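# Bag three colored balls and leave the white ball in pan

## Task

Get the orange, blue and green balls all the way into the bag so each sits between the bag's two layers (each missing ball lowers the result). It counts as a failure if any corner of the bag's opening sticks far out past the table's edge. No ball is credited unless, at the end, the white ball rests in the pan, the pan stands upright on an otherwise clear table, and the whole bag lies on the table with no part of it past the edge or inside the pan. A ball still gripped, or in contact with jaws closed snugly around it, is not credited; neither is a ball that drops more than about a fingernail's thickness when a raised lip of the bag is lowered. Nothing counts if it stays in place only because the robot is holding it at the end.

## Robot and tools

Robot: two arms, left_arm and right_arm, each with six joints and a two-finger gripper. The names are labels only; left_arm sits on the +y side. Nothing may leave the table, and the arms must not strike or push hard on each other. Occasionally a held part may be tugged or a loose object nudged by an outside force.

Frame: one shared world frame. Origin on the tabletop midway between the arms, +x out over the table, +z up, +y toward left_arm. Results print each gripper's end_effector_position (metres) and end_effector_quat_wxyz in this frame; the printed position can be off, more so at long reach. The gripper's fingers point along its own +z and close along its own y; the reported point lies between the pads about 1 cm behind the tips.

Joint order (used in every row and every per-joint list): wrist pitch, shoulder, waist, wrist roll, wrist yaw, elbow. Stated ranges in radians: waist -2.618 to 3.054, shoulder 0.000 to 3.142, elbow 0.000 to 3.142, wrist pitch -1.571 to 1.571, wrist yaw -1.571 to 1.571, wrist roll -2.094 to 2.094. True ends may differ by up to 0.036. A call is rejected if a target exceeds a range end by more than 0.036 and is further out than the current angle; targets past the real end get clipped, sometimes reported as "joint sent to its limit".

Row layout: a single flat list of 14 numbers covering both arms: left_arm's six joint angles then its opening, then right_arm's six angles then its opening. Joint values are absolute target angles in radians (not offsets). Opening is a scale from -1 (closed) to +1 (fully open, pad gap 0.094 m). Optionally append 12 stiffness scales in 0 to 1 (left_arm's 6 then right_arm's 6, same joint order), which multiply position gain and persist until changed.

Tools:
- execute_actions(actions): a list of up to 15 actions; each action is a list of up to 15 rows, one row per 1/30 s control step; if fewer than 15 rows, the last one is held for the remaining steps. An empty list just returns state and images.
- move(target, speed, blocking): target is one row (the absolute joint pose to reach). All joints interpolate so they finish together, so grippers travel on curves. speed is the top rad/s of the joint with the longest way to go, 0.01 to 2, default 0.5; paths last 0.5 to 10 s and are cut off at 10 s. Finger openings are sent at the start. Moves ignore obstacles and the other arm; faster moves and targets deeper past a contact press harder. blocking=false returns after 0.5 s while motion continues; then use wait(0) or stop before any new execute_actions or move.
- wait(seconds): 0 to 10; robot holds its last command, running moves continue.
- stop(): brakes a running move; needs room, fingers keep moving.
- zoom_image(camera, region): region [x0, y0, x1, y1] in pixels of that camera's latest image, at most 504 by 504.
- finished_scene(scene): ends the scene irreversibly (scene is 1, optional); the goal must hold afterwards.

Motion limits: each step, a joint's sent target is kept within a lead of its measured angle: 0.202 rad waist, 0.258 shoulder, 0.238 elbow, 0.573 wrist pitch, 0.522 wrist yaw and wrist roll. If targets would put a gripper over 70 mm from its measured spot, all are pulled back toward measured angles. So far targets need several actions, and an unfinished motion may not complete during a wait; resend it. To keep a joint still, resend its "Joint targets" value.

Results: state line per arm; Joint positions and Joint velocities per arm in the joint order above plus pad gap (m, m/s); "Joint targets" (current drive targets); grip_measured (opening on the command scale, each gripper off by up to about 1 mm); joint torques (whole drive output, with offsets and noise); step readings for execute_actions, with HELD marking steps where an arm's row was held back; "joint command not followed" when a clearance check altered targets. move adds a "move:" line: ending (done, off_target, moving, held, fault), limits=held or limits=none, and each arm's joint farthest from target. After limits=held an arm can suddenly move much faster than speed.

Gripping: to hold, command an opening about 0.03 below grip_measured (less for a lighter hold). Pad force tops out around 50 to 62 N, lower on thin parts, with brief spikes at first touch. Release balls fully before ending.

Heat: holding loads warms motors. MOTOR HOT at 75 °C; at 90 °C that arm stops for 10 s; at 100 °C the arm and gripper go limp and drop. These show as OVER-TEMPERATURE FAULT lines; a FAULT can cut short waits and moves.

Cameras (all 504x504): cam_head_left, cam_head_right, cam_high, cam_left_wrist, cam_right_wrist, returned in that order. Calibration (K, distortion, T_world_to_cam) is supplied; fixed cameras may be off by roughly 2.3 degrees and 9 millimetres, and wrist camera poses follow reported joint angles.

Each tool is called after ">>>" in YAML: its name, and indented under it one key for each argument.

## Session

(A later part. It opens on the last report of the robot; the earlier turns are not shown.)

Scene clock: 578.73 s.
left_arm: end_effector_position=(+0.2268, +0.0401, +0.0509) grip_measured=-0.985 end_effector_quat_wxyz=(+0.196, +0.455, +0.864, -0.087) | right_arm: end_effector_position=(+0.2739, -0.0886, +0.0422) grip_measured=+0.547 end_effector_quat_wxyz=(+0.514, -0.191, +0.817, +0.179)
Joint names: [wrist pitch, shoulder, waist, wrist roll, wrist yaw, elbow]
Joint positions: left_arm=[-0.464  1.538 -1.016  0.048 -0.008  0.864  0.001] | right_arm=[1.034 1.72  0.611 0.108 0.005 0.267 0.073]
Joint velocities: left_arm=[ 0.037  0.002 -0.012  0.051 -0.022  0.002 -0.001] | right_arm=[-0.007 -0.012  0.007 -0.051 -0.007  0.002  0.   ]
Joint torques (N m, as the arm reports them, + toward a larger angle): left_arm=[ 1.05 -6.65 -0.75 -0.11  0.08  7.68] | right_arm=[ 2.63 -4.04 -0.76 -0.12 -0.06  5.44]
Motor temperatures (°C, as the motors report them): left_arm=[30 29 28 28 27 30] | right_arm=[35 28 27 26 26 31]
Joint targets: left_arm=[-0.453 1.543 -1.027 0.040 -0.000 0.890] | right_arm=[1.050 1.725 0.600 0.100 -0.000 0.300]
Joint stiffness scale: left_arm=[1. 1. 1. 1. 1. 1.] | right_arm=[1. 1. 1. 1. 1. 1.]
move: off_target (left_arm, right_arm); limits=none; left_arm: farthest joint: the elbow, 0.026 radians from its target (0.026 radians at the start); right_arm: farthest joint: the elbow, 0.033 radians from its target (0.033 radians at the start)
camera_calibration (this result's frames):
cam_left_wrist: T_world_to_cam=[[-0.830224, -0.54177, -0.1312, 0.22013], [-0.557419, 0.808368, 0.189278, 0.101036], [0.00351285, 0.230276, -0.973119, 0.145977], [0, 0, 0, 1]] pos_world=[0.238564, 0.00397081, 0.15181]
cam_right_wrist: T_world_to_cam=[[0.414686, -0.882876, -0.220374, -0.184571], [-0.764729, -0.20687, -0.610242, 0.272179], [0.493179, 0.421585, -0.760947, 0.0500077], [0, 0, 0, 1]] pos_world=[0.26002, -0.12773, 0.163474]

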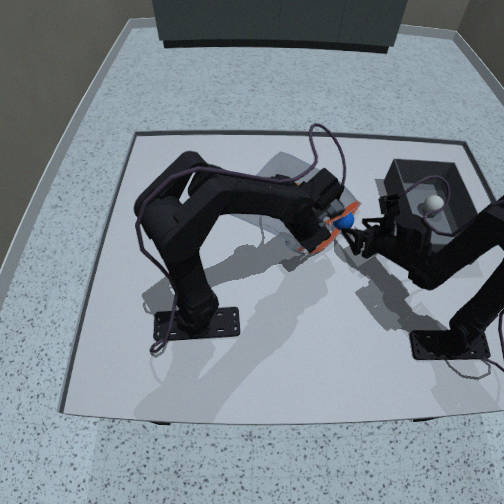

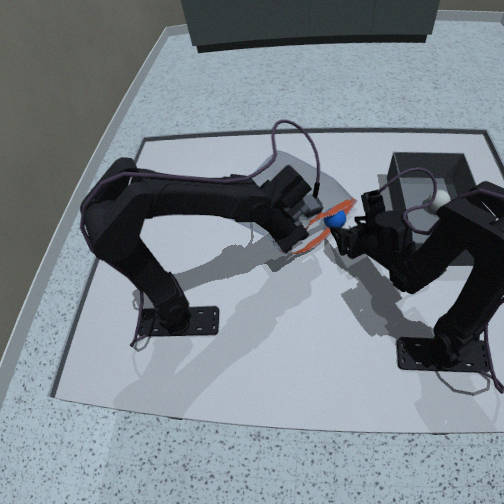

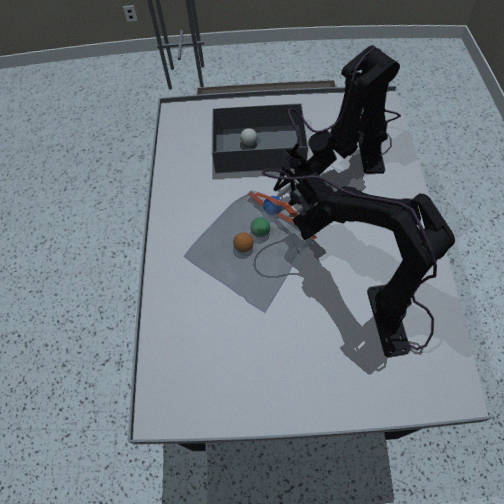

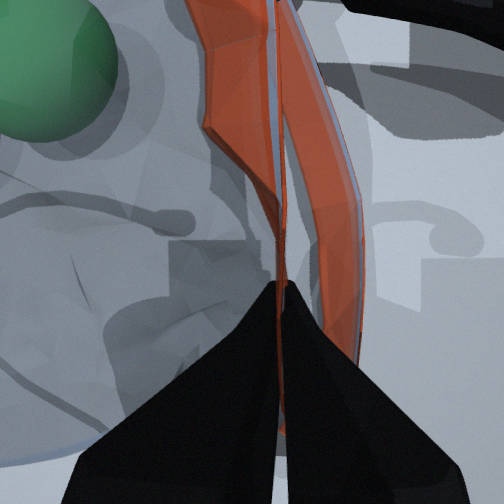

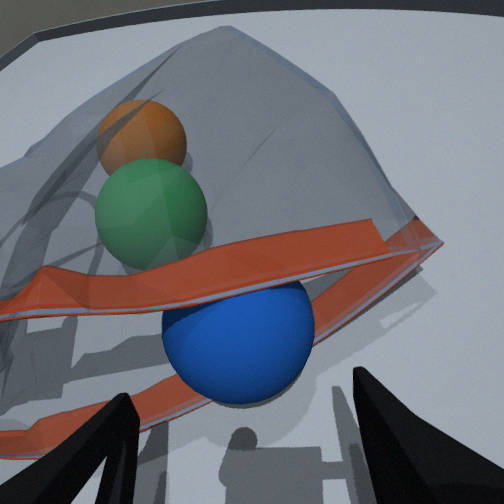

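>>> move:
  target: [-0.453,1.543,-1.027,0.04,0.0,0.89,-1,1.15,1.905,0.60,0.1,0,0.427,0.55]
  speed: 0.1

Scene clock: 586.60 s.
left_arm: end_effector_position=(+0.2268, +0.0401, +0.0509) grip_measured=-0.985 end_effector_quat_wxyz=(+0.196, +0.455, +0.864, -0.087) | right_arm: end_effector_position=(+0.3052, -0.0686, +0.0360) grip_measured=+0.547 end_effector_quat_wxyz=(+0.531, -0.189, +0.805, +0.185)
Joint names: [wrist pitch, shoulder, waist, wrist roll, wrist yaw, elbow]
Joint positions: left_arm=[-0.464  1.538 -1.016  0.048 -0.008  0.864  0.001] | right_arm=[1.132 1.901 0.611 0.107 0.005 0.392 0.073]
Joint velocities: left_arm=[-0.095  0.002 -0.007  0.037 -0.007 -0.007 -0.001] | right_arm=[-0.007 -0.012 -0.007  0.007  0.007 -0.022  0.001]
Joint torques (N m, as the arm reports them, + toward a larger angle): left_arm=[ 1.05 -6.65 -0.71 -0.11  0.08  7.68] | right_arm=[ 2.68 -5.22 -0.75 -0.11 -0.06  5.31]
Motor temperatures (°C, as the motors report them): left_arm=[30 29 28 28 27 30] | right_arm=[36 28 27 26 26 31]
Joint targets: left_arm=[-0.453 1.543 -1.027 0.040 -0.000 0.890] | right_arm=[1.150 1.905 0.600 0.100 0.000 0.427]
Joint stiffness scale: left_arm=[1. 1. 1. 1. 1. 1.] | right_arm=[1. 1. 1. 1. 1. 1.]
move: off_target (left_arm, right_arm); limits=none; left_arm: farthest joint: the elbow, 0.026 radians from its target (0.026 radians at the start); right_arm: farthest joint: the elbow, 0.035 radians from its target (0.160 radians at the start)
camera_calibration (this result's frames):
cam_left_wrist: T_world_to_cam=[[-0.830224, -0.54177, -0.1312, 0.22013], [-0.557419, 0.808368, 0.189278, 0.101036], [0.00351285, 0.230276, -0.973119, 0.145977], [0, 0, 0, 1]] pos_world=[0.238564, 0.00397081, 0.15181]
cam_right_wrist: T_world_to_cam=[[0.423133, -0.877804, -0.224542, -0.183277], [-0.741965, -0.193451, -0.641922, 0.291576], [0.520044, 0.438221, -0.733156, 0.0134112], [0, 0, 0, 1]] pos_world=[0.286916, -0.110353, 0.155848]

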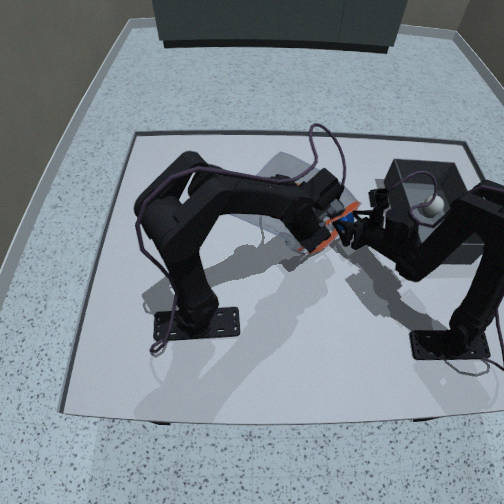

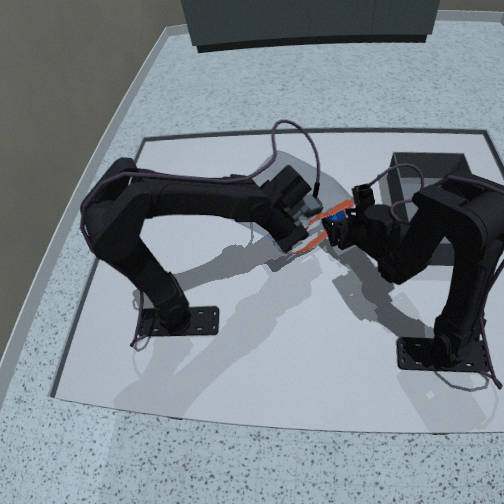

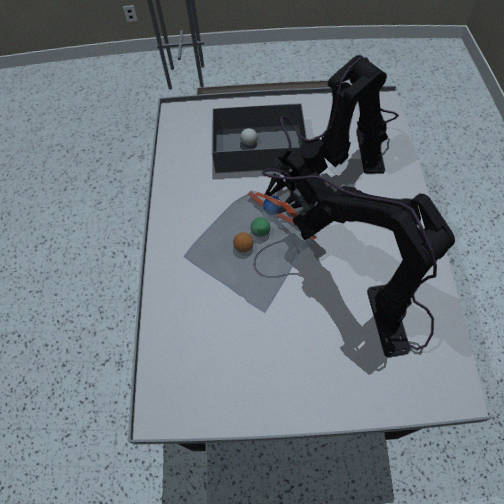

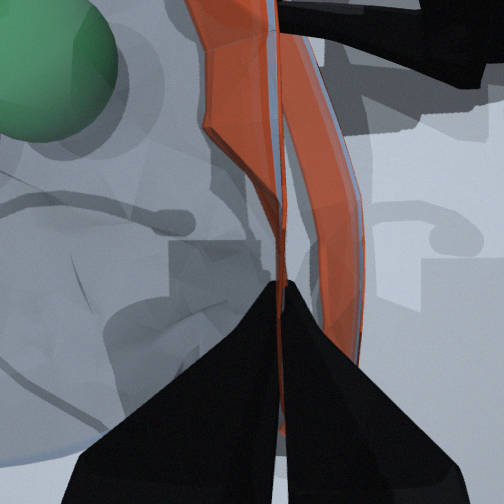

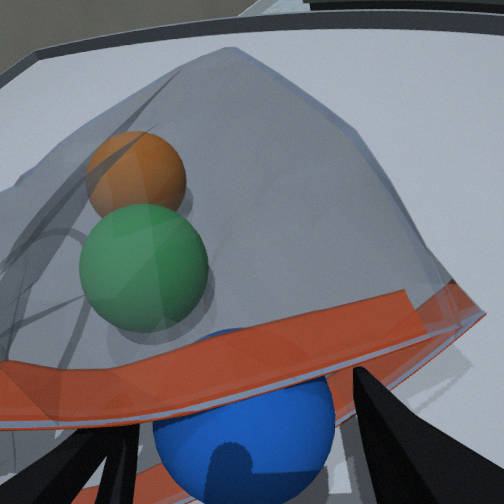

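Grip, then swing left along the mouth.

>>> execute_actions:
  actions:
    - [[-0.453,1.543,-1.027,0.04,0.0,0.89,-1,1.15,1.905,0.60,0.1,0,0.427,0.2]]
    - [[-0.453,1.543,-1.027,0.04,0.0,0.89,-1,1.15,1.905,0.60,0.1,0,0.427,0.05]]

>>> move:
  target: [-0.453,1.543,-1.027,0.04,0.0,0.89,-1,1.175,1.905,0.775,0.15,0,0.427,0.05]
  speed: 0.08

Scene clock: 591.87 s.
left_arm: end_effector_position=(+0.2268, +0.0401, +0.0509) grip_measured=-0.985 end_effector_quat_wxyz=(+0.196, +0.455, +0.864, -0.087) | right_arm: end_effector_position=(+0.3053, -0.0685, +0.0365) grip_measured=+0.059 end_effector_quat_wxyz=(+0.532, -0.189, +0.805, +0.185)
Joint names: [wrist pitch, shoulder, waist, wrist roll, wrist yaw, elbow]
Joint positions: left_arm=[-0.464  1.538 -1.016  0.048 -0.008  0.864  0.001] | right_arm=[1.133 1.901 0.611 0.107 0.005 0.392 0.05 ]
Joint velocities: left_arm=[-0.081 -0.007  0.007 -0.037 -0.022  0.017 -0.   ] | right_arm=[ 0.022 -0.002  0.007  0.007 -0.022  0.012 -0.   ]
Joint torques (N m, as the arm reports them, + toward a larger angle): left_arm=[ 1.04 -6.68 -0.73 -0.11  0.07  7.67] | right_arm=[ 2.66 -5.25 -0.74 -0.11 -0.06  5.33]
Motor temperatures (°C, as the motors report them): left_arm=[30 29 28 28 27 30] | right_arm=[36 28 27 26 26 31]
Joint targets: left_arm=[-0.453 1.543 -1.027 0.040 0.000 0.890] | right_arm=[1.150 1.905 0.600 0.100 0.000 0.427]
Joint stiffness scale: left_arm=[1. 1. 1. 1. 1. 1.] | right_arm=[1. 1. 1. 1. 1. 1.]
Step readings (joint positions; steps 1 to 15: 1st action; 16 to 30: 2nd action):
0: left_arm=[-0.464 1.538 -1.016 0.048 -0.008 0.864] | right_arm=[1.132 1.901 0.611 0.107 0.005 0.392]
1: left_arm=[-0.464 1.538 -1.016 0.048 -0.008 0.864] | right_arm=[1.132 1.901 0.611 0.107 0.005 0.392]
2: left_arm=[-0.464 1.538 -1.016 0.048 -0.008 0.864] | right_arm=[1.132 1.901 0.611 0.107 0.005 0.392]
4: left_arm=[-0.464 1.538 -1.016 0.048 -0.008 0.864] | right_arm=[1.132 1.901 0.611 0.107 0.005 0.392]
8: left_arm=[-0.464 1.538 -1.016 0.048 -0.008 0.864] | right_arm=[1.132 1.901 0.611 0.107 0.005 0.392]
15: left_arm=[-0.464 1.538 -1.016 0.048 -0.008 0.864] | right_arm=[1.132 1.901 0.611 0.107 0.005 0.392]
16: left_arm=[-0.464 1.538 -1.016 0.048 -0.008 0.864] | right_arm=[1.132 1.901 0.611 0.107 0.005 0.392]
17: left_arm=[-0.464 1.538 -1.016 0.048 -0.008 0.864] | right_arm=[1.133 1.901 0.611 0.107 0.005 0.392]
19: left_arm=[-0.464 1.538 -1.016 0.048 -0.008 0.864] | right_arm=[1.133 1.901 0.611 0.107 0.005 0.392]
23: left_arm=[-0.464 1.538 -1.016 0.048 -0.008 0.864] | right_arm=[1.133 1.901 0.611 0.107 0.005 0.392]
30: Joint positions above
camera_calibration (this result's frames):
cam_left_wrist: T_world_to_cam=[[-0.830224, -0.54177, -0.1312, 0.22013], [-0.557419, 0.808368, 0.189278, 0.101036], [0.00351285, 0.230276, -0.973119, 0.145977], [0, 0, 0, 1]] pos_world=[0.238564, 0.00397081, 0.15181]
cam_right_wrist: T_world_to_cam=[[0.423494, -0.877572, -0.224766, -0.183244], [-0.740934, -0.192789, -0.643311, 0.291767], [0.52122, 0.438975, -0.731868, 0.0132624], [0, 0, 0, 1]] pos_world=[0.28687, -0.110382, 0.156217]

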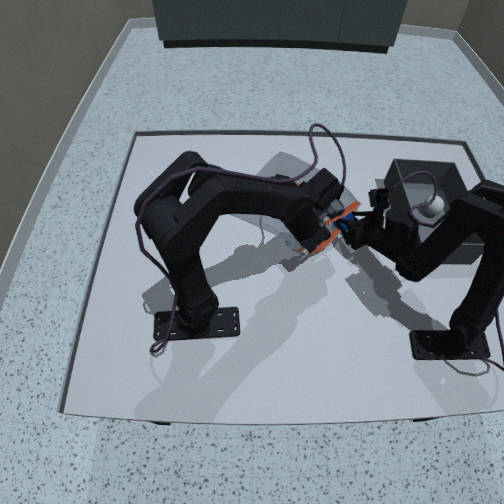

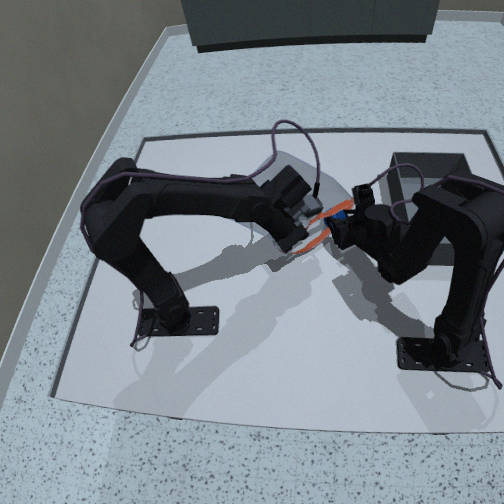

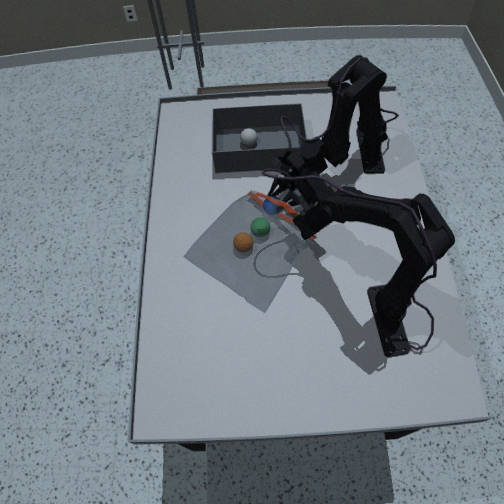

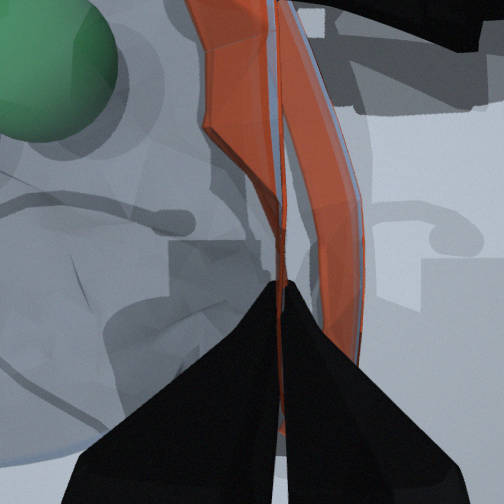

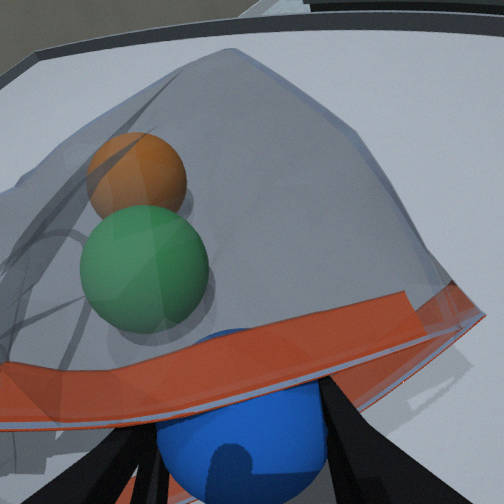

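Scene clock: 594.20 s.
left_arm: end_effector_position=(+0.2268, +0.0401, +0.0509) grip_measured=-0.985 end_effector_quat_wxyz=(+0.196, +0.455, +0.864, -0.087) | right_arm: end_effector_position=(+0.2689, -0.0172, +0.0413) grip_measured=+0.059 end_effector_quat_wxyz=(+0.519, -0.232, +0.787, +0.239)
Joint names: [wrist pitch, shoulder, waist, wrist roll, wrist yaw, elbow]
Joint positions: left_arm=[-0.464  1.538 -1.016  0.048 -0.008  0.864  0.001] | right_arm=[1.154 1.901 0.764 0.146 0.005 0.392 0.05 ]
Joint velocities: left_arm=[-0.066  0.012  0.002  0.037 -0.051  0.012 -0.001] | right_arm=[-0.007 -0.007 -0.007 -0.007 -0.022 -0.002  0.001]
Joint torques (N m, as the arm reports them, + toward a larger angle): left_arm=[ 1.05 -6.68 -0.74 -0.11  0.08  7.69] | right_arm=[ 2.7  -5.25  0.87  0.02 -0.05  5.33]
Motor temperatures (°C, as the motors report them): left_arm=[30 29 28 28 27 30] | right_arm=[36 28 27 26 26 31]
Joint targets: left_arm=[-0.453 1.543 -1.027 0.040 -0.000 0.890] | right_arm=[1.175 1.905 0.775 0.150 -0.000 0.427]
Joint stiffness scale: left_arm=[1. 1. 1. 1. 1. 1.] | right_arm=[1. 1. 1. 1. 1. 1.]
move: off_target (left_arm, right_arm); limits=none; left_arm: farthest joint: the elbow, 0.026 radians from its target (0.026 radians at the start); right_arm: farthest joint: the elbow, 0.035 radians from its target (0.035 radians at the start)
camera_calibration (this result's frames):
cam_left_wrist: T_world_to_cam=[[-0.830224, -0.54177, -0.1312, 0.22013], [-0.557419, 0.808368, 0.189278, 0.101036], [0.00351285, 0.230276, -0.973119, 0.145977], [0, 0, 0, 1]] pos_world=[0.238564, 0.00397081, 0.15181]
cam_right_wrist: T_world_to_cam=[[0.538677, -0.800525, -0.262654, -0.149749], [-0.712443, -0.266404, -0.649195, 0.269123], [0.449724, 0.536832, -0.713834, 0.03344], [0, 0, 0, 1]] pos_world=[0.257362, -0.0661338, 0.159252]

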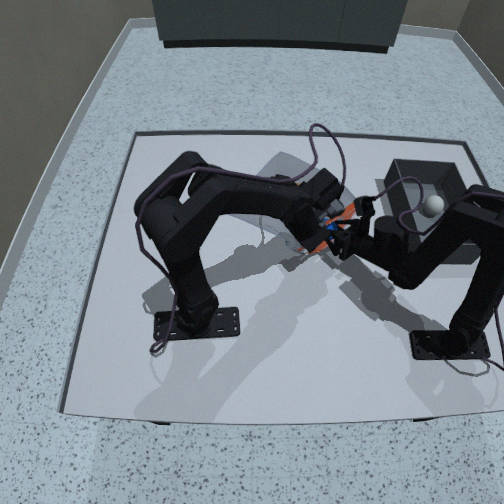

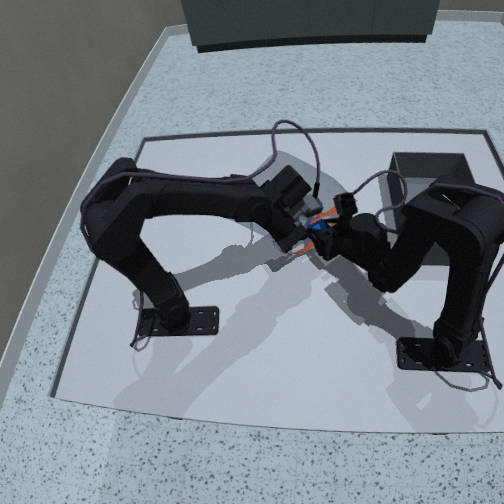

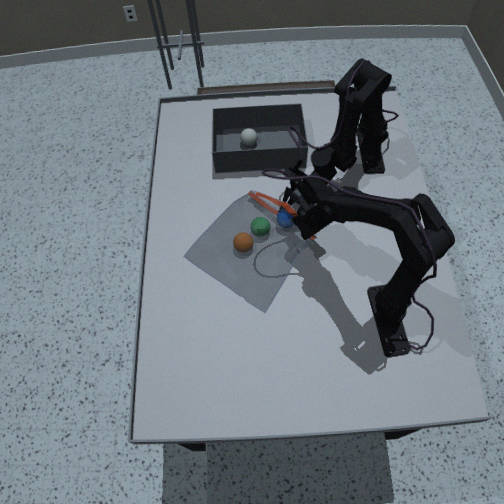

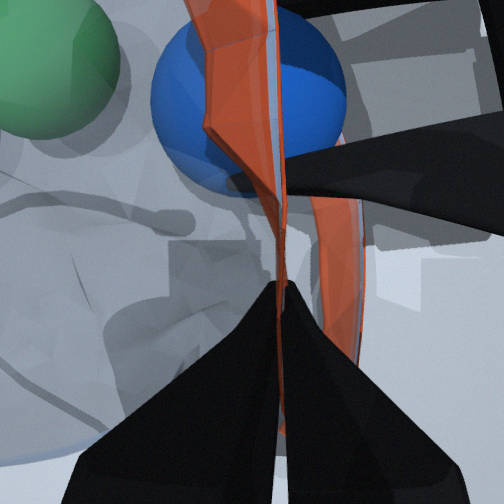

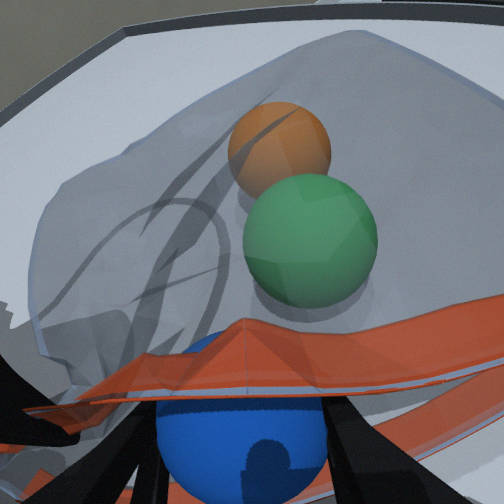

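>>> move:
  target: [-0.453,1.543,-1.027,0.04,0.0,0.89,-1,1.19,2.02,0.735,0.22,-0.1,0.54,0.05]
  speed: 0.06

Scene clock: 603.60 s.
left_arm: end_effector_position=(+0.2279, +0.0409, +0.0509) grip_measured=-0.985 end_effector_quat_wxyz=(+0.198, +0.454, +0.865, -0.084) | right_arm: end_effector_position=(+0.2865, +0.0060, +0.0359) grip_measured=+0.059 end_effector_quat_wxyz=(+0.506, -0.218, +0.784, +0.287)
Joint names: [wrist pitch, shoulder, waist, wrist roll, wrist yaw, elbow]
Joint positions: left_arm=[-0.464  1.538 -1.016  0.048 -0.016  0.864  0.001] | right_arm=[ 1.181  2.013  0.742  0.217 -0.081  0.502  0.05 ]
Joint velocities: left_arm=[ 0.037 -0.007 -0.007  0.022 -0.037 -0.002 -0.001] | right_arm=[-0.037 -0.002 -0.002  0.022  0.051 -0.012 -0.001]
Joint torques (N m, as the arm reports them, + toward a larger angle): left_arm=[ 1.04 -6.69 -0.73 -0.11  0.14  7.65] | right_arm=[ 2.59 -5.87 -0.47  0.01 -0.18  5.53]
Motor temperatures (°C, as the motors report them): left_arm=[30 29 28 28 27 30] | right_arm=[36 28 26 26 26 31]
Joint targets: left_arm=[-0.453 1.543 -1.027 0.040 0.000 0.890] | right_arm=[1.190 2.020 0.735 0.220 -0.100 0.540]
Joint stiffness scale: left_arm=[1. 1. 1. 1. 1. 1.] | right_arm=[1. 1. 1. 1. 1. 1.]
move: off_target (left_arm, right_arm); limits=none; left_arm: farthest joint: the elbow, 0.026 radians from its target (0.026 radians at the start); right_arm: farthest joint: the elbow, 0.038 radians from its target (0.148 radians at the start)
camera_calibration (this result's frames):
cam_left_wrist: T_world_to_cam=[[-0.827868, -0.543758, -0.137704, 0.221285], [-0.560868, 0.805915, 0.189548, 0.101843], [0.0079095, 0.234154, -0.972167, 0.144598], [0, 0, 0, 1]] pos_world=[0.239171, 0.0043901, 0.151741]
cam_right_wrist: T_world_to_cam=[[0.551828, -0.754582, -0.355093, -0.142913], [-0.733382, -0.236376, -0.637398, 0.289706], [0.397034, 0.612154, -0.683836, 0.0227238], [0, 0, 0, 1]] pos_world=[0.282307, -0.0532704, 0.14945]

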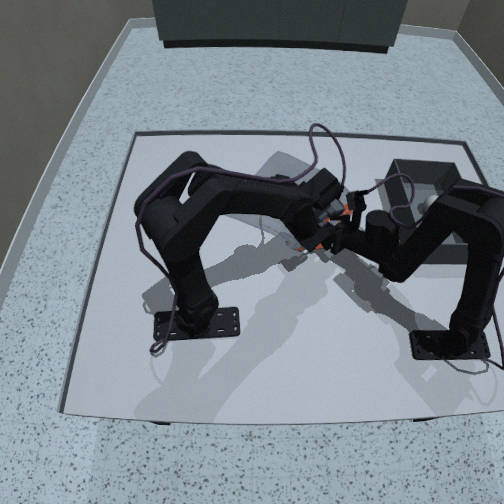

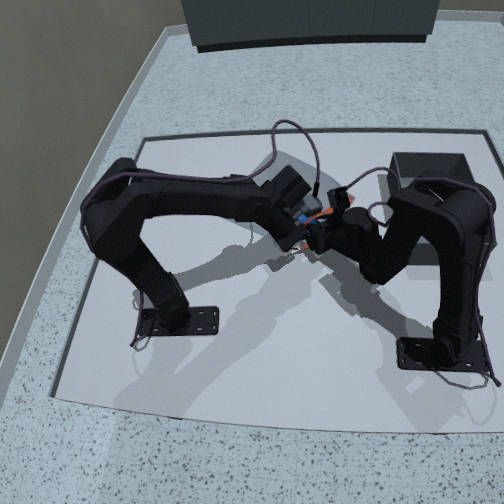

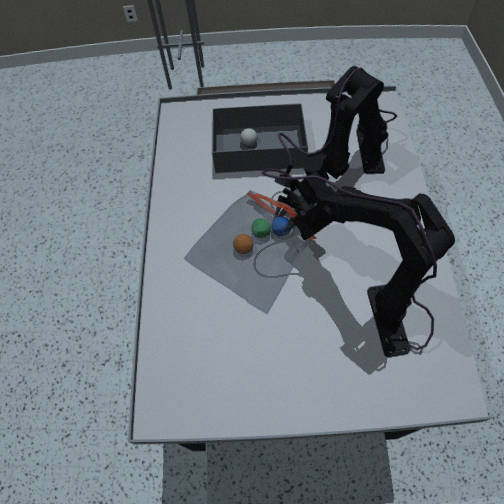

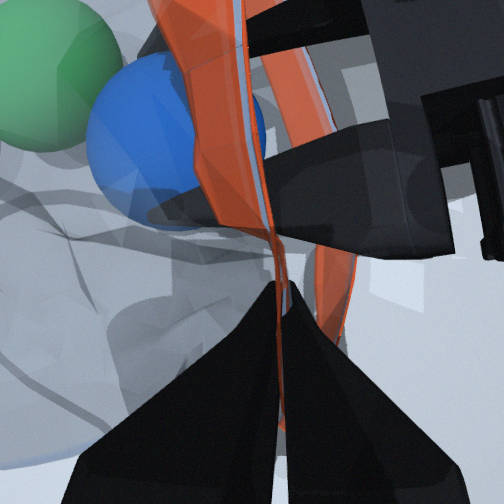

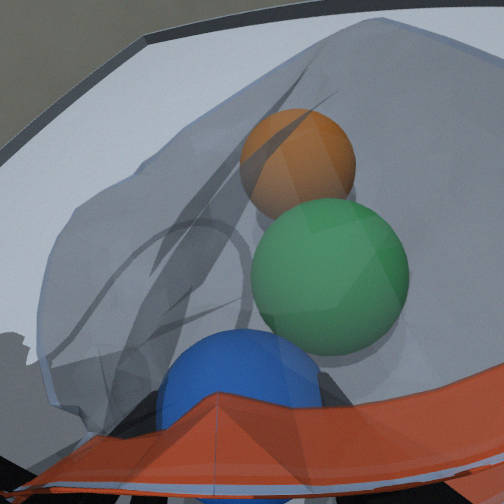

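>>> execute_actions:
  actions:
    - [[-0.453,1.543,-1.027,0.04,0.0,0.89,-1,1.19,2.02,0.735,0.22,-0.09,0.53,0.17]]
    - [[-0.453,1.543,-1.027,0.04,0.0,0.89,-1,1.19,2.02,0.735,0.22,-0.09,0.53,0.27]]

>>> move:
  target: [-0.453,1.543,-1.027,0.04,0.0,0.89,-1,1.12,1.855,0.73,0.22,-0.09,0.345,0.27]
  speed: 0.12

Scene clock: 610.30 s.
left_arm: end_effector_position=(+0.2276, +0.0412, +0.0507) grip_measured=-0.985 end_effector_quat_wxyz=(+0.197, +0.454, +0.865, -0.084) | right_arm: end_effector_position=(+0.2866, +0.0059, +0.0359) grip_measured=+0.267 end_effector_quat_wxyz=(+0.506, -0.216, +0.784, +0.287)
Joint names: [wrist pitch, shoulder, waist, wrist roll, wrist yaw, elbow]
Joint positions: left_arm=[-0.466  1.538 -1.016  0.048 -0.016  0.864  0.001] | right_arm=[ 1.181  2.013  0.742  0.22  -0.08   0.502  0.06 ]
Joint velocities: left_arm=[-0.051 -0.002 -0.002 -0.037  0.022 -0.022  0.   ] | right_arm=[-0.037 -0.012 -0.002  0.007  0.007 -0.017  0.   ]
Joint torques (N m, as the arm reports them, + toward a larger angle): left_arm=[ 1.05 -6.66 -0.74 -0.11  0.13  7.67] | right_arm=[ 2.59 -5.85 -0.46 -0.02 -0.11  4.89]
Motor temperatures (°C, as the motors report them): left_arm=[30 29 28 28 27 30] | right_arm=[37 28 26 26 26 31]
Joint targets: left_arm=[-0.453 1.543 -1.027 0.040 -0.000 0.890] | right_arm=[1.190 2.020 0.735 0.220 -0.090 0.530]
Joint stiffness scale: left_arm=[1. 1. 1. 1. 1. 1.] | right_arm=[1. 1. 1. 1. 1. 1.]
Step readings (joint positions; steps 1 to 15: 1st action; 16 to 30: 2nd action):
0: left_arm=[-0.464 1.538 -1.016 0.048 -0.016 0.864] | right_arm=[1.181 2.013 0.742 0.217 -0.081 0.502]
1: left_arm=[-0.464 1.538 -1.016 0.048 -0.016 0.864] | right_arm=[1.181 2.013 0.742 0.218 -0.081 0.502]
2: left_arm=[-0.464 1.538 -1.016 0.048 -0.016 0.864] | right_arm=[1.181 2.013 0.742 0.218 -0.081 0.502]
4: left_arm=[-0.464 1.538 -1.016 0.048 -0.016 0.864] | right_arm=[1.181 2.013 0.742 0.219 -0.081 0.502]
8: left_arm=[-0.464 1.538 -1.016 0.048 -0.016 0.864] | right_arm=[1.181 2.013 0.742 0.219 -0.081 0.502]
15: left_arm=[-0.464 1.538 -1.016 0.048 -0.016 0.864] | right_arm=[1.181 2.013 0.742 0.219 -0.081 0.502]
16: left_arm=[-0.464 1.538 -1.016 0.048 -0.016 0.864] | right_arm=[1.181 2.013 0.742 0.220 -0.081 0.502]
17: left_arm=[-0.465 1.538 -1.016 0.048 -0.016 0.864] | right_arm=[1.181 2.013 0.742 0.220 -0.081 0.502]
19: left_arm=[-0.466 1.538 -1.016 0.048 -0.016 0.864] | right_arm=[1.181 2.013 0.742 0.220 -0.080 0.502]
23: left_arm=[-0.466 1.538 -1.016 0.048 -0.016 0.864] | right_arm=[1.181 2.013 0.742 0.220 -0.080 0.502]
30: Joint positions above
camera_calibration (this result's frames):
cam_left_wrist: T_world_to_cam=[[-0.828026, -0.543549, -0.137578, 0.22125], [-0.560649, 0.805625, 0.191419, 0.101326], [0.00679093, 0.235633, -0.971818, 0.144502], [0, 0, 0, 1]] pos_world=[0.239028, 0.00458031, 0.151474]
cam_right_wrist: T_world_to_cam=[[0.550052, -0.754887, -0.357196, -0.142454], [-0.734793, -0.234196, -0.636578, 0.290113], [0.396891, 0.612616, -0.683505, 0.0227692], [0, 0, 0, 1]] pos_world=[0.282493, -0.0535419, 0.149359]

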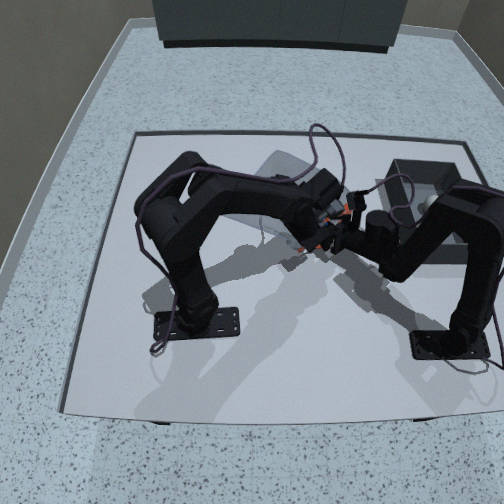

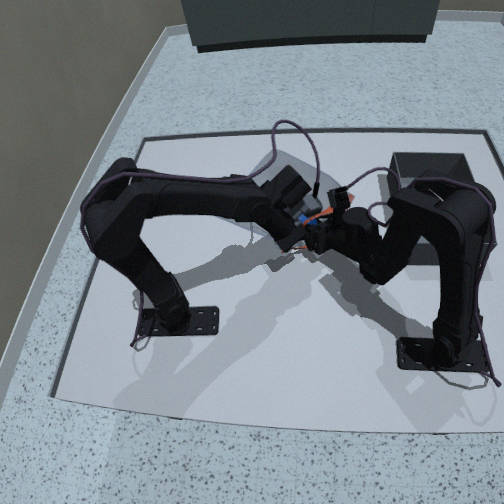

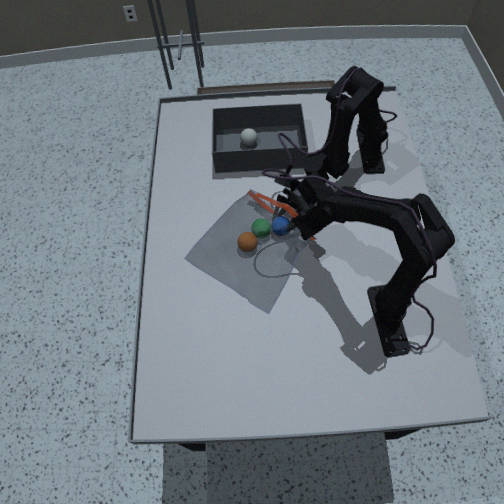

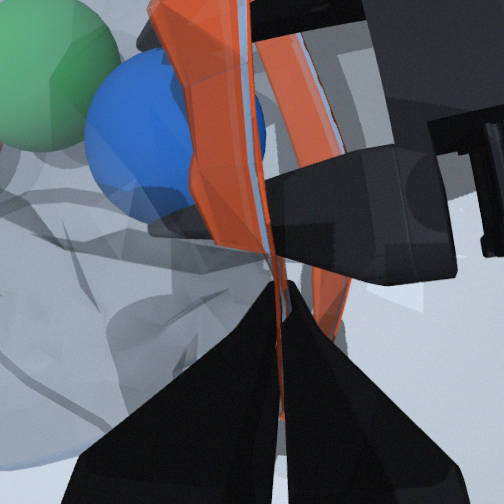

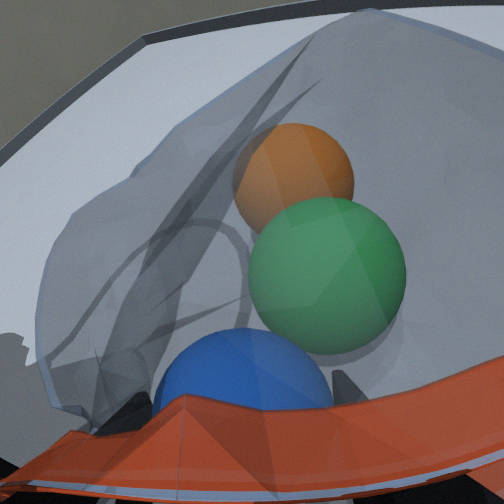

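Scene clock: 612.03 s.
left_arm: end_effector_position=(+0.2267, +0.0408, +0.0506) grip_measured=-0.985 end_effector_quat_wxyz=(+0.195, +0.455, +0.865, -0.086) | right_arm: end_effector_position=(+0.2575, -0.0183, +0.0365) grip_measured=+0.267 end_effector_quat_wxyz=(+0.485, -0.220, +0.799, +0.278)
Joint names: [wrist pitch, shoulder, waist, wrist roll, wrist yaw, elbow]
Joint positions: left_arm=[-0.467  1.538 -1.016  0.048 -0.01   0.864  0.001] | right_arm=[ 1.124  1.876  0.742  0.22  -0.082  0.367  0.06 ]
Joint velocities: left_arm=[-0.081 -0.007 -0.002  0.007  0.11   0.002 -0.001] | right_arm=[-0.037 -0.012 -0.002  0.081  0.007  0.012 -0.002]
Joint torques (N m, as the arm reports them, + toward a larger angle): left_arm=[ 1.06 -6.68 -0.78 -0.12  0.09  7.65] | right_arm=[ 2.44 -6.9  -0.8  -0.02 -0.11  1.69]
Motor temperatures (°C, as the motors report them): left_arm=[30 29 28 28 27 30] | right_arm=[36 28 26 26 26 31]
Joint targets: left_arm=[-0.453 1.543 -1.027 0.040 0.000 0.890] | right_arm=[1.120 1.855 0.730 0.220 -0.090 0.345]
Joint stiffness scale: left_arm=[1. 1. 1. 1. 1. 1.] | right_arm=[1. 1. 1. 1. 1. 1.]
move: off_target (left_arm, right_arm); limits=none; left_arm: farthest joint: the elbow, 0.026 radians from its target (0.026 radians at the start); right_arm: farthest joint: the elbow, 0.022 radians from its target (0.157 radians at the start)
camera_calibration (this result's frames):
cam_left_wrist: T_world_to_cam=[[-0.829852, -0.541973, -0.132704, 0.220378], [-0.557976, 0.807259, 0.192344, 0.100419], [0.00288067, 0.233663, -0.972313, 0.145462], [0, 0, 0, 1]] pos_world=[0.238494, 0.00438535, 0.151365]
cam_right_wrist: T_world_to_cam=[[0.536199, -0.766472, -0.353571, -0.14125], [-0.760365, -0.256713, -0.59661, 0.268213], [0.366519, 0.588744, -0.720447, 0.0583517], [0, 0, 0, 1]] pos_world=[0.258291, -0.073765, 0.152116]

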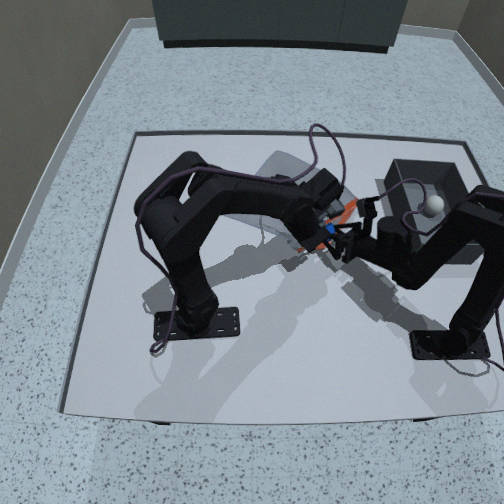

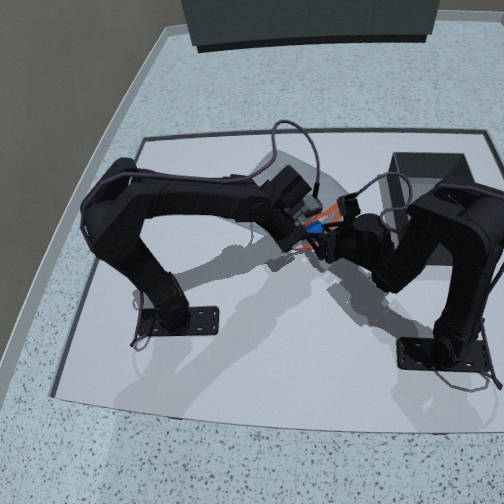

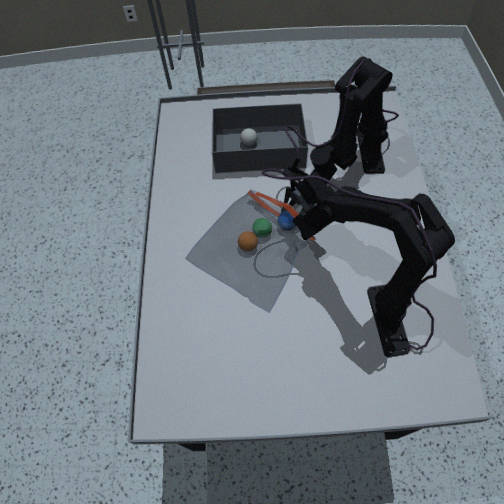

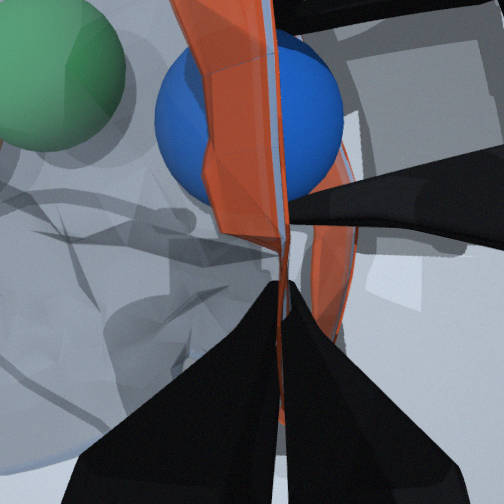

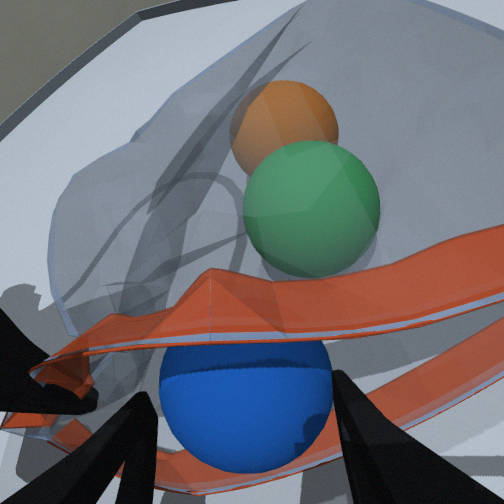

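>>> move:
  target: [-0.453,1.543,-1.027,0.04,0.0,0.89,-1,1.09,1.785,0.722,0.22,-0.09,0.28,0.38]
  speed: 0.1

>>> execute_actions:
  actions:
    - [[-0.453,1.543,-1.027,0.04,0.0,0.89,-1,1.11,1.81,0.722,0.22,-0.09,0.335,0.0]]
    - [[-0.453,1.543,-1.027,0.04,0.0,0.89,-1,1.11,1.81,0.722,0.22,-0.09,0.335,-0.25]]

Scene clock: 617.63 s.
left_arm: end_effector_position=(+0.2267, +0.0408, +0.0506) grip_measured=-0.985 end_effector_quat_wxyz=(+0.195, +0.455, +0.865, -0.086) | right_arm: end_effector_position=(+0.2451, -0.0326, +0.0363) grip_measured=+0.377 end_effector_quat_wxyz=(+0.477, -0.218, +0.807, +0.273)
Joint names: [wrist pitch, shoulder, waist, wrist roll, wrist yaw, elbow]
Joint positions: left_arm=[-0.467  1.538 -1.016  0.048 -0.01   0.864  0.001] | right_arm=[ 1.094  1.806  0.734  0.22  -0.083  0.303  0.065]
Joint velocities: left_arm=[ 0.022 -0.007 -0.002  0.007  0.066  0.017 -0.001] | right_arm=[ 0.051  0.002 -0.022 -0.051 -0.154  0.017 -0.001]
Joint torques (N m, as the arm reports them, + toward a larger angle): left_arm=[ 1.07 -6.65 -0.74 -0.11  0.1   7.67] | right_arm=[ 2.42 -6.35 -0.81 -0.02 -0.09  1.7 ]
Motor temperatures (°C, as the motors report them): left_arm=[30 29 28 28 27 30] | right_arm=[36 28 26 26 26 31]
Joint targets: left_arm=[-0.453 1.543 -1.027 0.040 -0.000 0.890] | right_arm=[1.090 1.785 0.722 0.220 -0.090 0.280]
Joint stiffness scale: left_arm=[1. 1. 1. 1. 1. 1.] | right_arm=[1. 1. 1. 1. 1. 1.]
move: off_target (left_arm, right_arm); limits=none; left_arm: farthest joint: the elbow, 0.026 radians from its target (0.026 radians at the start); right_arm: farthest joint: the elbow, 0.023 radians from its target (0.087 radians at the start)
camera_calibration (this result's frames):
cam_left_wrist: T_world_to_cam=[[-0.829852, -0.541973, -0.132704, 0.220378], [-0.557976, 0.807259, 0.192344, 0.100419], [0.00288067, 0.233663, -0.972313, 0.145462], [0, 0, 0, 1]] pos_world=[0.238494, 0.00438535, 0.151365]
cam_right_wrist: T_world_to_cam=[[0.524133, -0.775567, -0.351824, -0.142996], [-0.773326, -0.260385, -0.578071, 0.257342], [0.356723, 0.575061, -0.736243, 0.0737058], [0, 0, 0, 1]] pos_world=[0.247665, -0.0862805, 0.152718]

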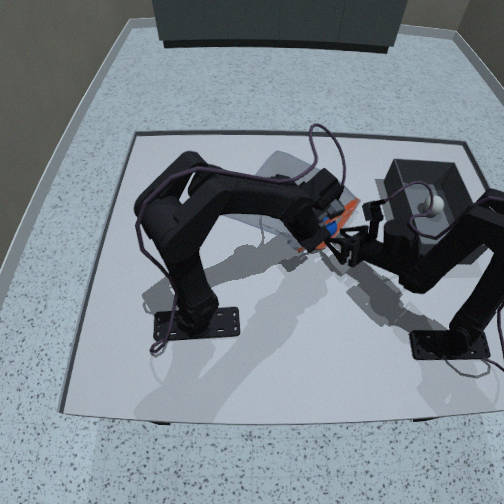

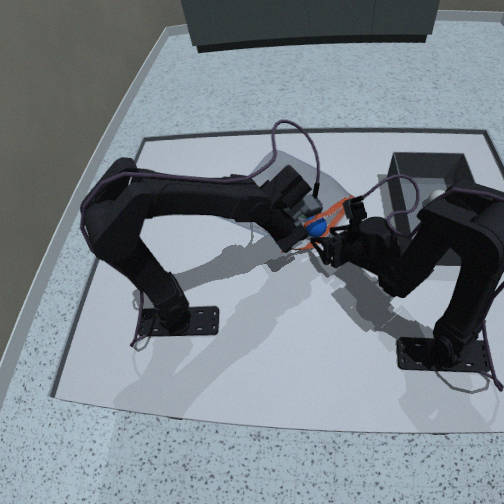

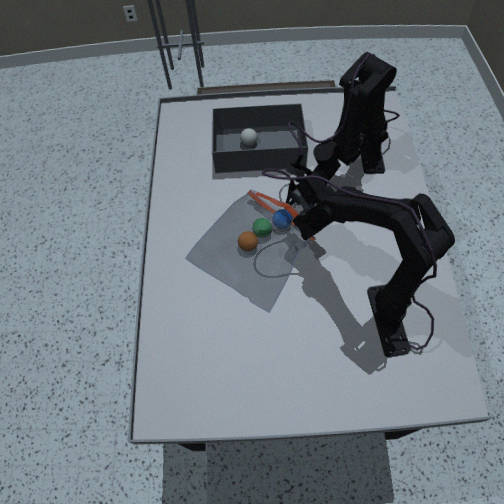

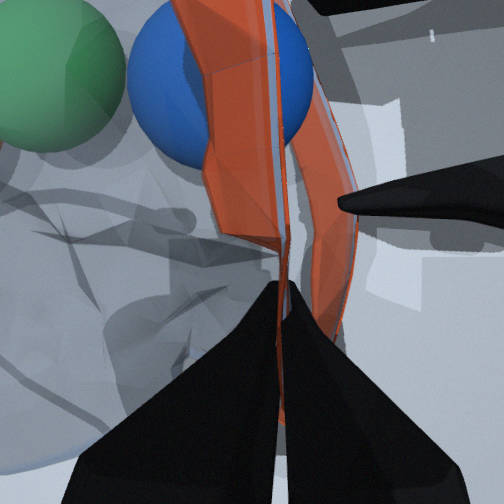

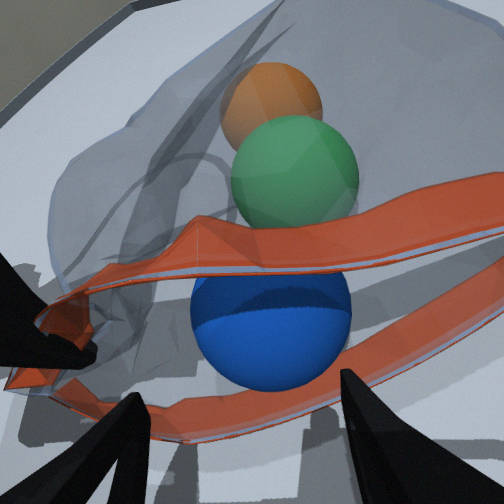

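Scene clock: 618.63 s.
left_arm: end_effector_position=(+0.2267, +0.0408, +0.0506) grip_measured=-0.985 end_effector_quat_wxyz=(+0.195, +0.455, +0.865, -0.086) | right_arm: end_effector_position=(+0.2451, -0.0326, +0.0363) grip_measured=-0.247 end_effector_quat_wxyz=(+0.477, -0.218, +0.807, +0.273)
Joint names: [wrist pitch, shoulder, waist, wrist roll, wrist yaw, elbow]
Joint positions: left_arm=[-0.467  1.538 -1.016  0.048 -0.01   0.864  0.001] | right_arm=[ 1.094  1.806  0.734  0.22  -0.083  0.303  0.035]
Joint velocities: left_arm=[-0.037 -0.012 -0.012 -0.051  0.037 -0.012 -0.   ] | right_arm=[-0.007  0.012  0.002 -0.022 -0.11  -0.002 -0.001]
Joint torques (N m, as the arm reports them, + toward a larger angle): left_arm=[ 1.06 -6.66 -0.69 -0.1   0.08  7.66] | right_arm=[ 2.63 -4.54 -0.79 -0.02 -0.1   5.16]
Motor temperatures (°C, as the motors report them): left_arm=[30 29 28 28 27 30] | right_arm=[36 28 26 26 26 31]
Joint targets: left_arm=[-0.453 1.543 -1.027 0.040 -0.000 0.890] | right_arm=[1.110 1.810 0.722 0.220 -0.090 0.335]
Joint stiffness scale: left_arm=[1. 1. 1. 1. 1. 1.] | right_arm=[1. 1. 1. 1. 1. 1.]
Step readings (joint positions; steps 1 to 15: 1st action; 16 to 30: 2nd action):
0: left_arm=[-0.467 1.538 -1.016 0.048 -0.010 0.864] | right_arm=[1.094 1.806 0.734 0.220 -0.083 0.303]
1: left_arm=[-0.467 1.538 -1.016 0.048 -0.010 0.864] | right_arm=[1.094 1.806 0.734 0.220 -0.083 0.303]
2: left_arm=[-0.467 1.538 -1.016 0.048 -0.010 0.864] | right_arm=[1.094 1.806 0.734 0.220 -0.083 0.303]
4: left_arm=[-0.467 1.538 -1.016 0.048 -0.010 0.864] | right_arm=[1.094 1.806 0.734 0.220 -0.083 0.303]
8: left_arm=[-0.467 1.538 -1.016 0.048 -0.010 0.864] | right_arm=[1.094 1.806 0.734 0.220 -0.083 0.303]
15: left_arm=[-0.467 1.538 -1.016 0.048 -0.010 0.864] | right_arm=[1.094 1.806 0.734 0.220 -0.083 0.303]
16: left_arm=[-0.467 1.538 -1.016 0.048 -0.010 0.864] | right_arm=[1.094 1.806 0.734 0.220 -0.083 0.303]
17: left_arm=[-0.467 1.538 -1.016 0.048 -0.010 0.864] | right_arm=[1.094 1.806 0.734 0.220 -0.083 0.303]
19: left_arm=[-0.467 1.538 -1.016 0.048 -0.010 0.864] | right_arm=[1.094 1.806 0.734 0.220 -0.083 0.303]
23: left_arm=[-0.467 1.538 -1.016 0.048 -0.010 0.864] | right_arm=[1.094 1.806 0.734 0.220 -0.083 0.303]
30: Joint positions above
camera_calibration (this result's frames):
cam_left_wrist: T_world_to_cam=[[-0.829852, -0.541973, -0.132704, 0.220378], [-0.557976, 0.807259, 0.192344, 0.100419], [0.00288067, 0.233663, -0.972313, 0.145462], [0, 0, 0, 1]] pos_world=[0.238494, 0.00438535, 0.151365]
cam_right_wrist: T_world_to_cam=[[0.524133, -0.775567, -0.351824, -0.142996], [-0.773326, -0.260385, -0.578071, 0.257342], [0.356723, 0.575061, -0.736243, 0.0737058], [0, 0, 0, 1]] pos_world=[0.247665, -0.0862805, 0.152718]

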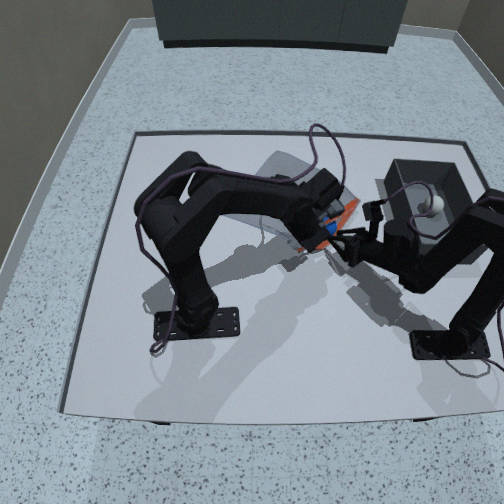

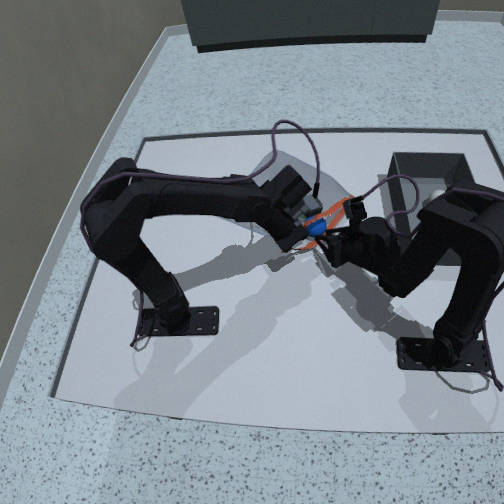

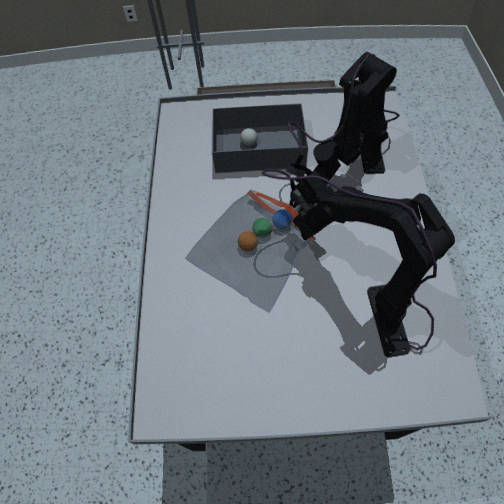

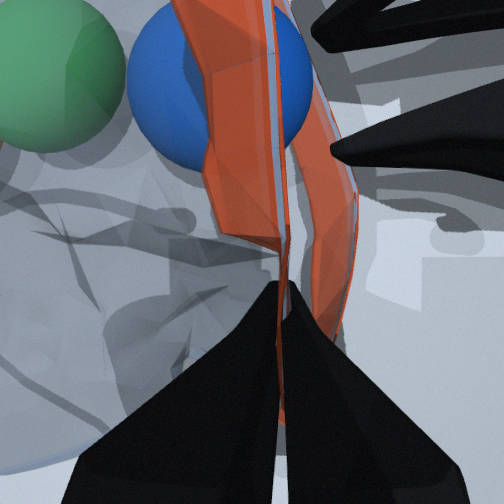

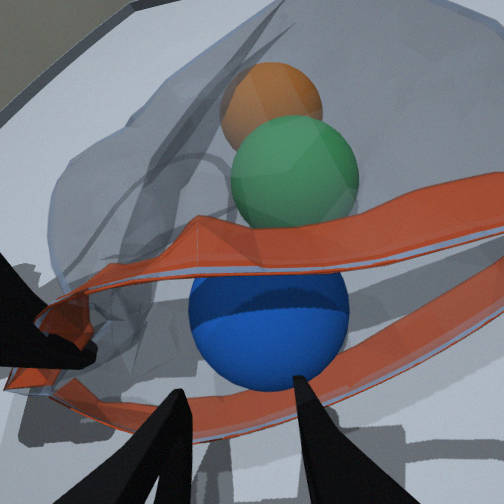

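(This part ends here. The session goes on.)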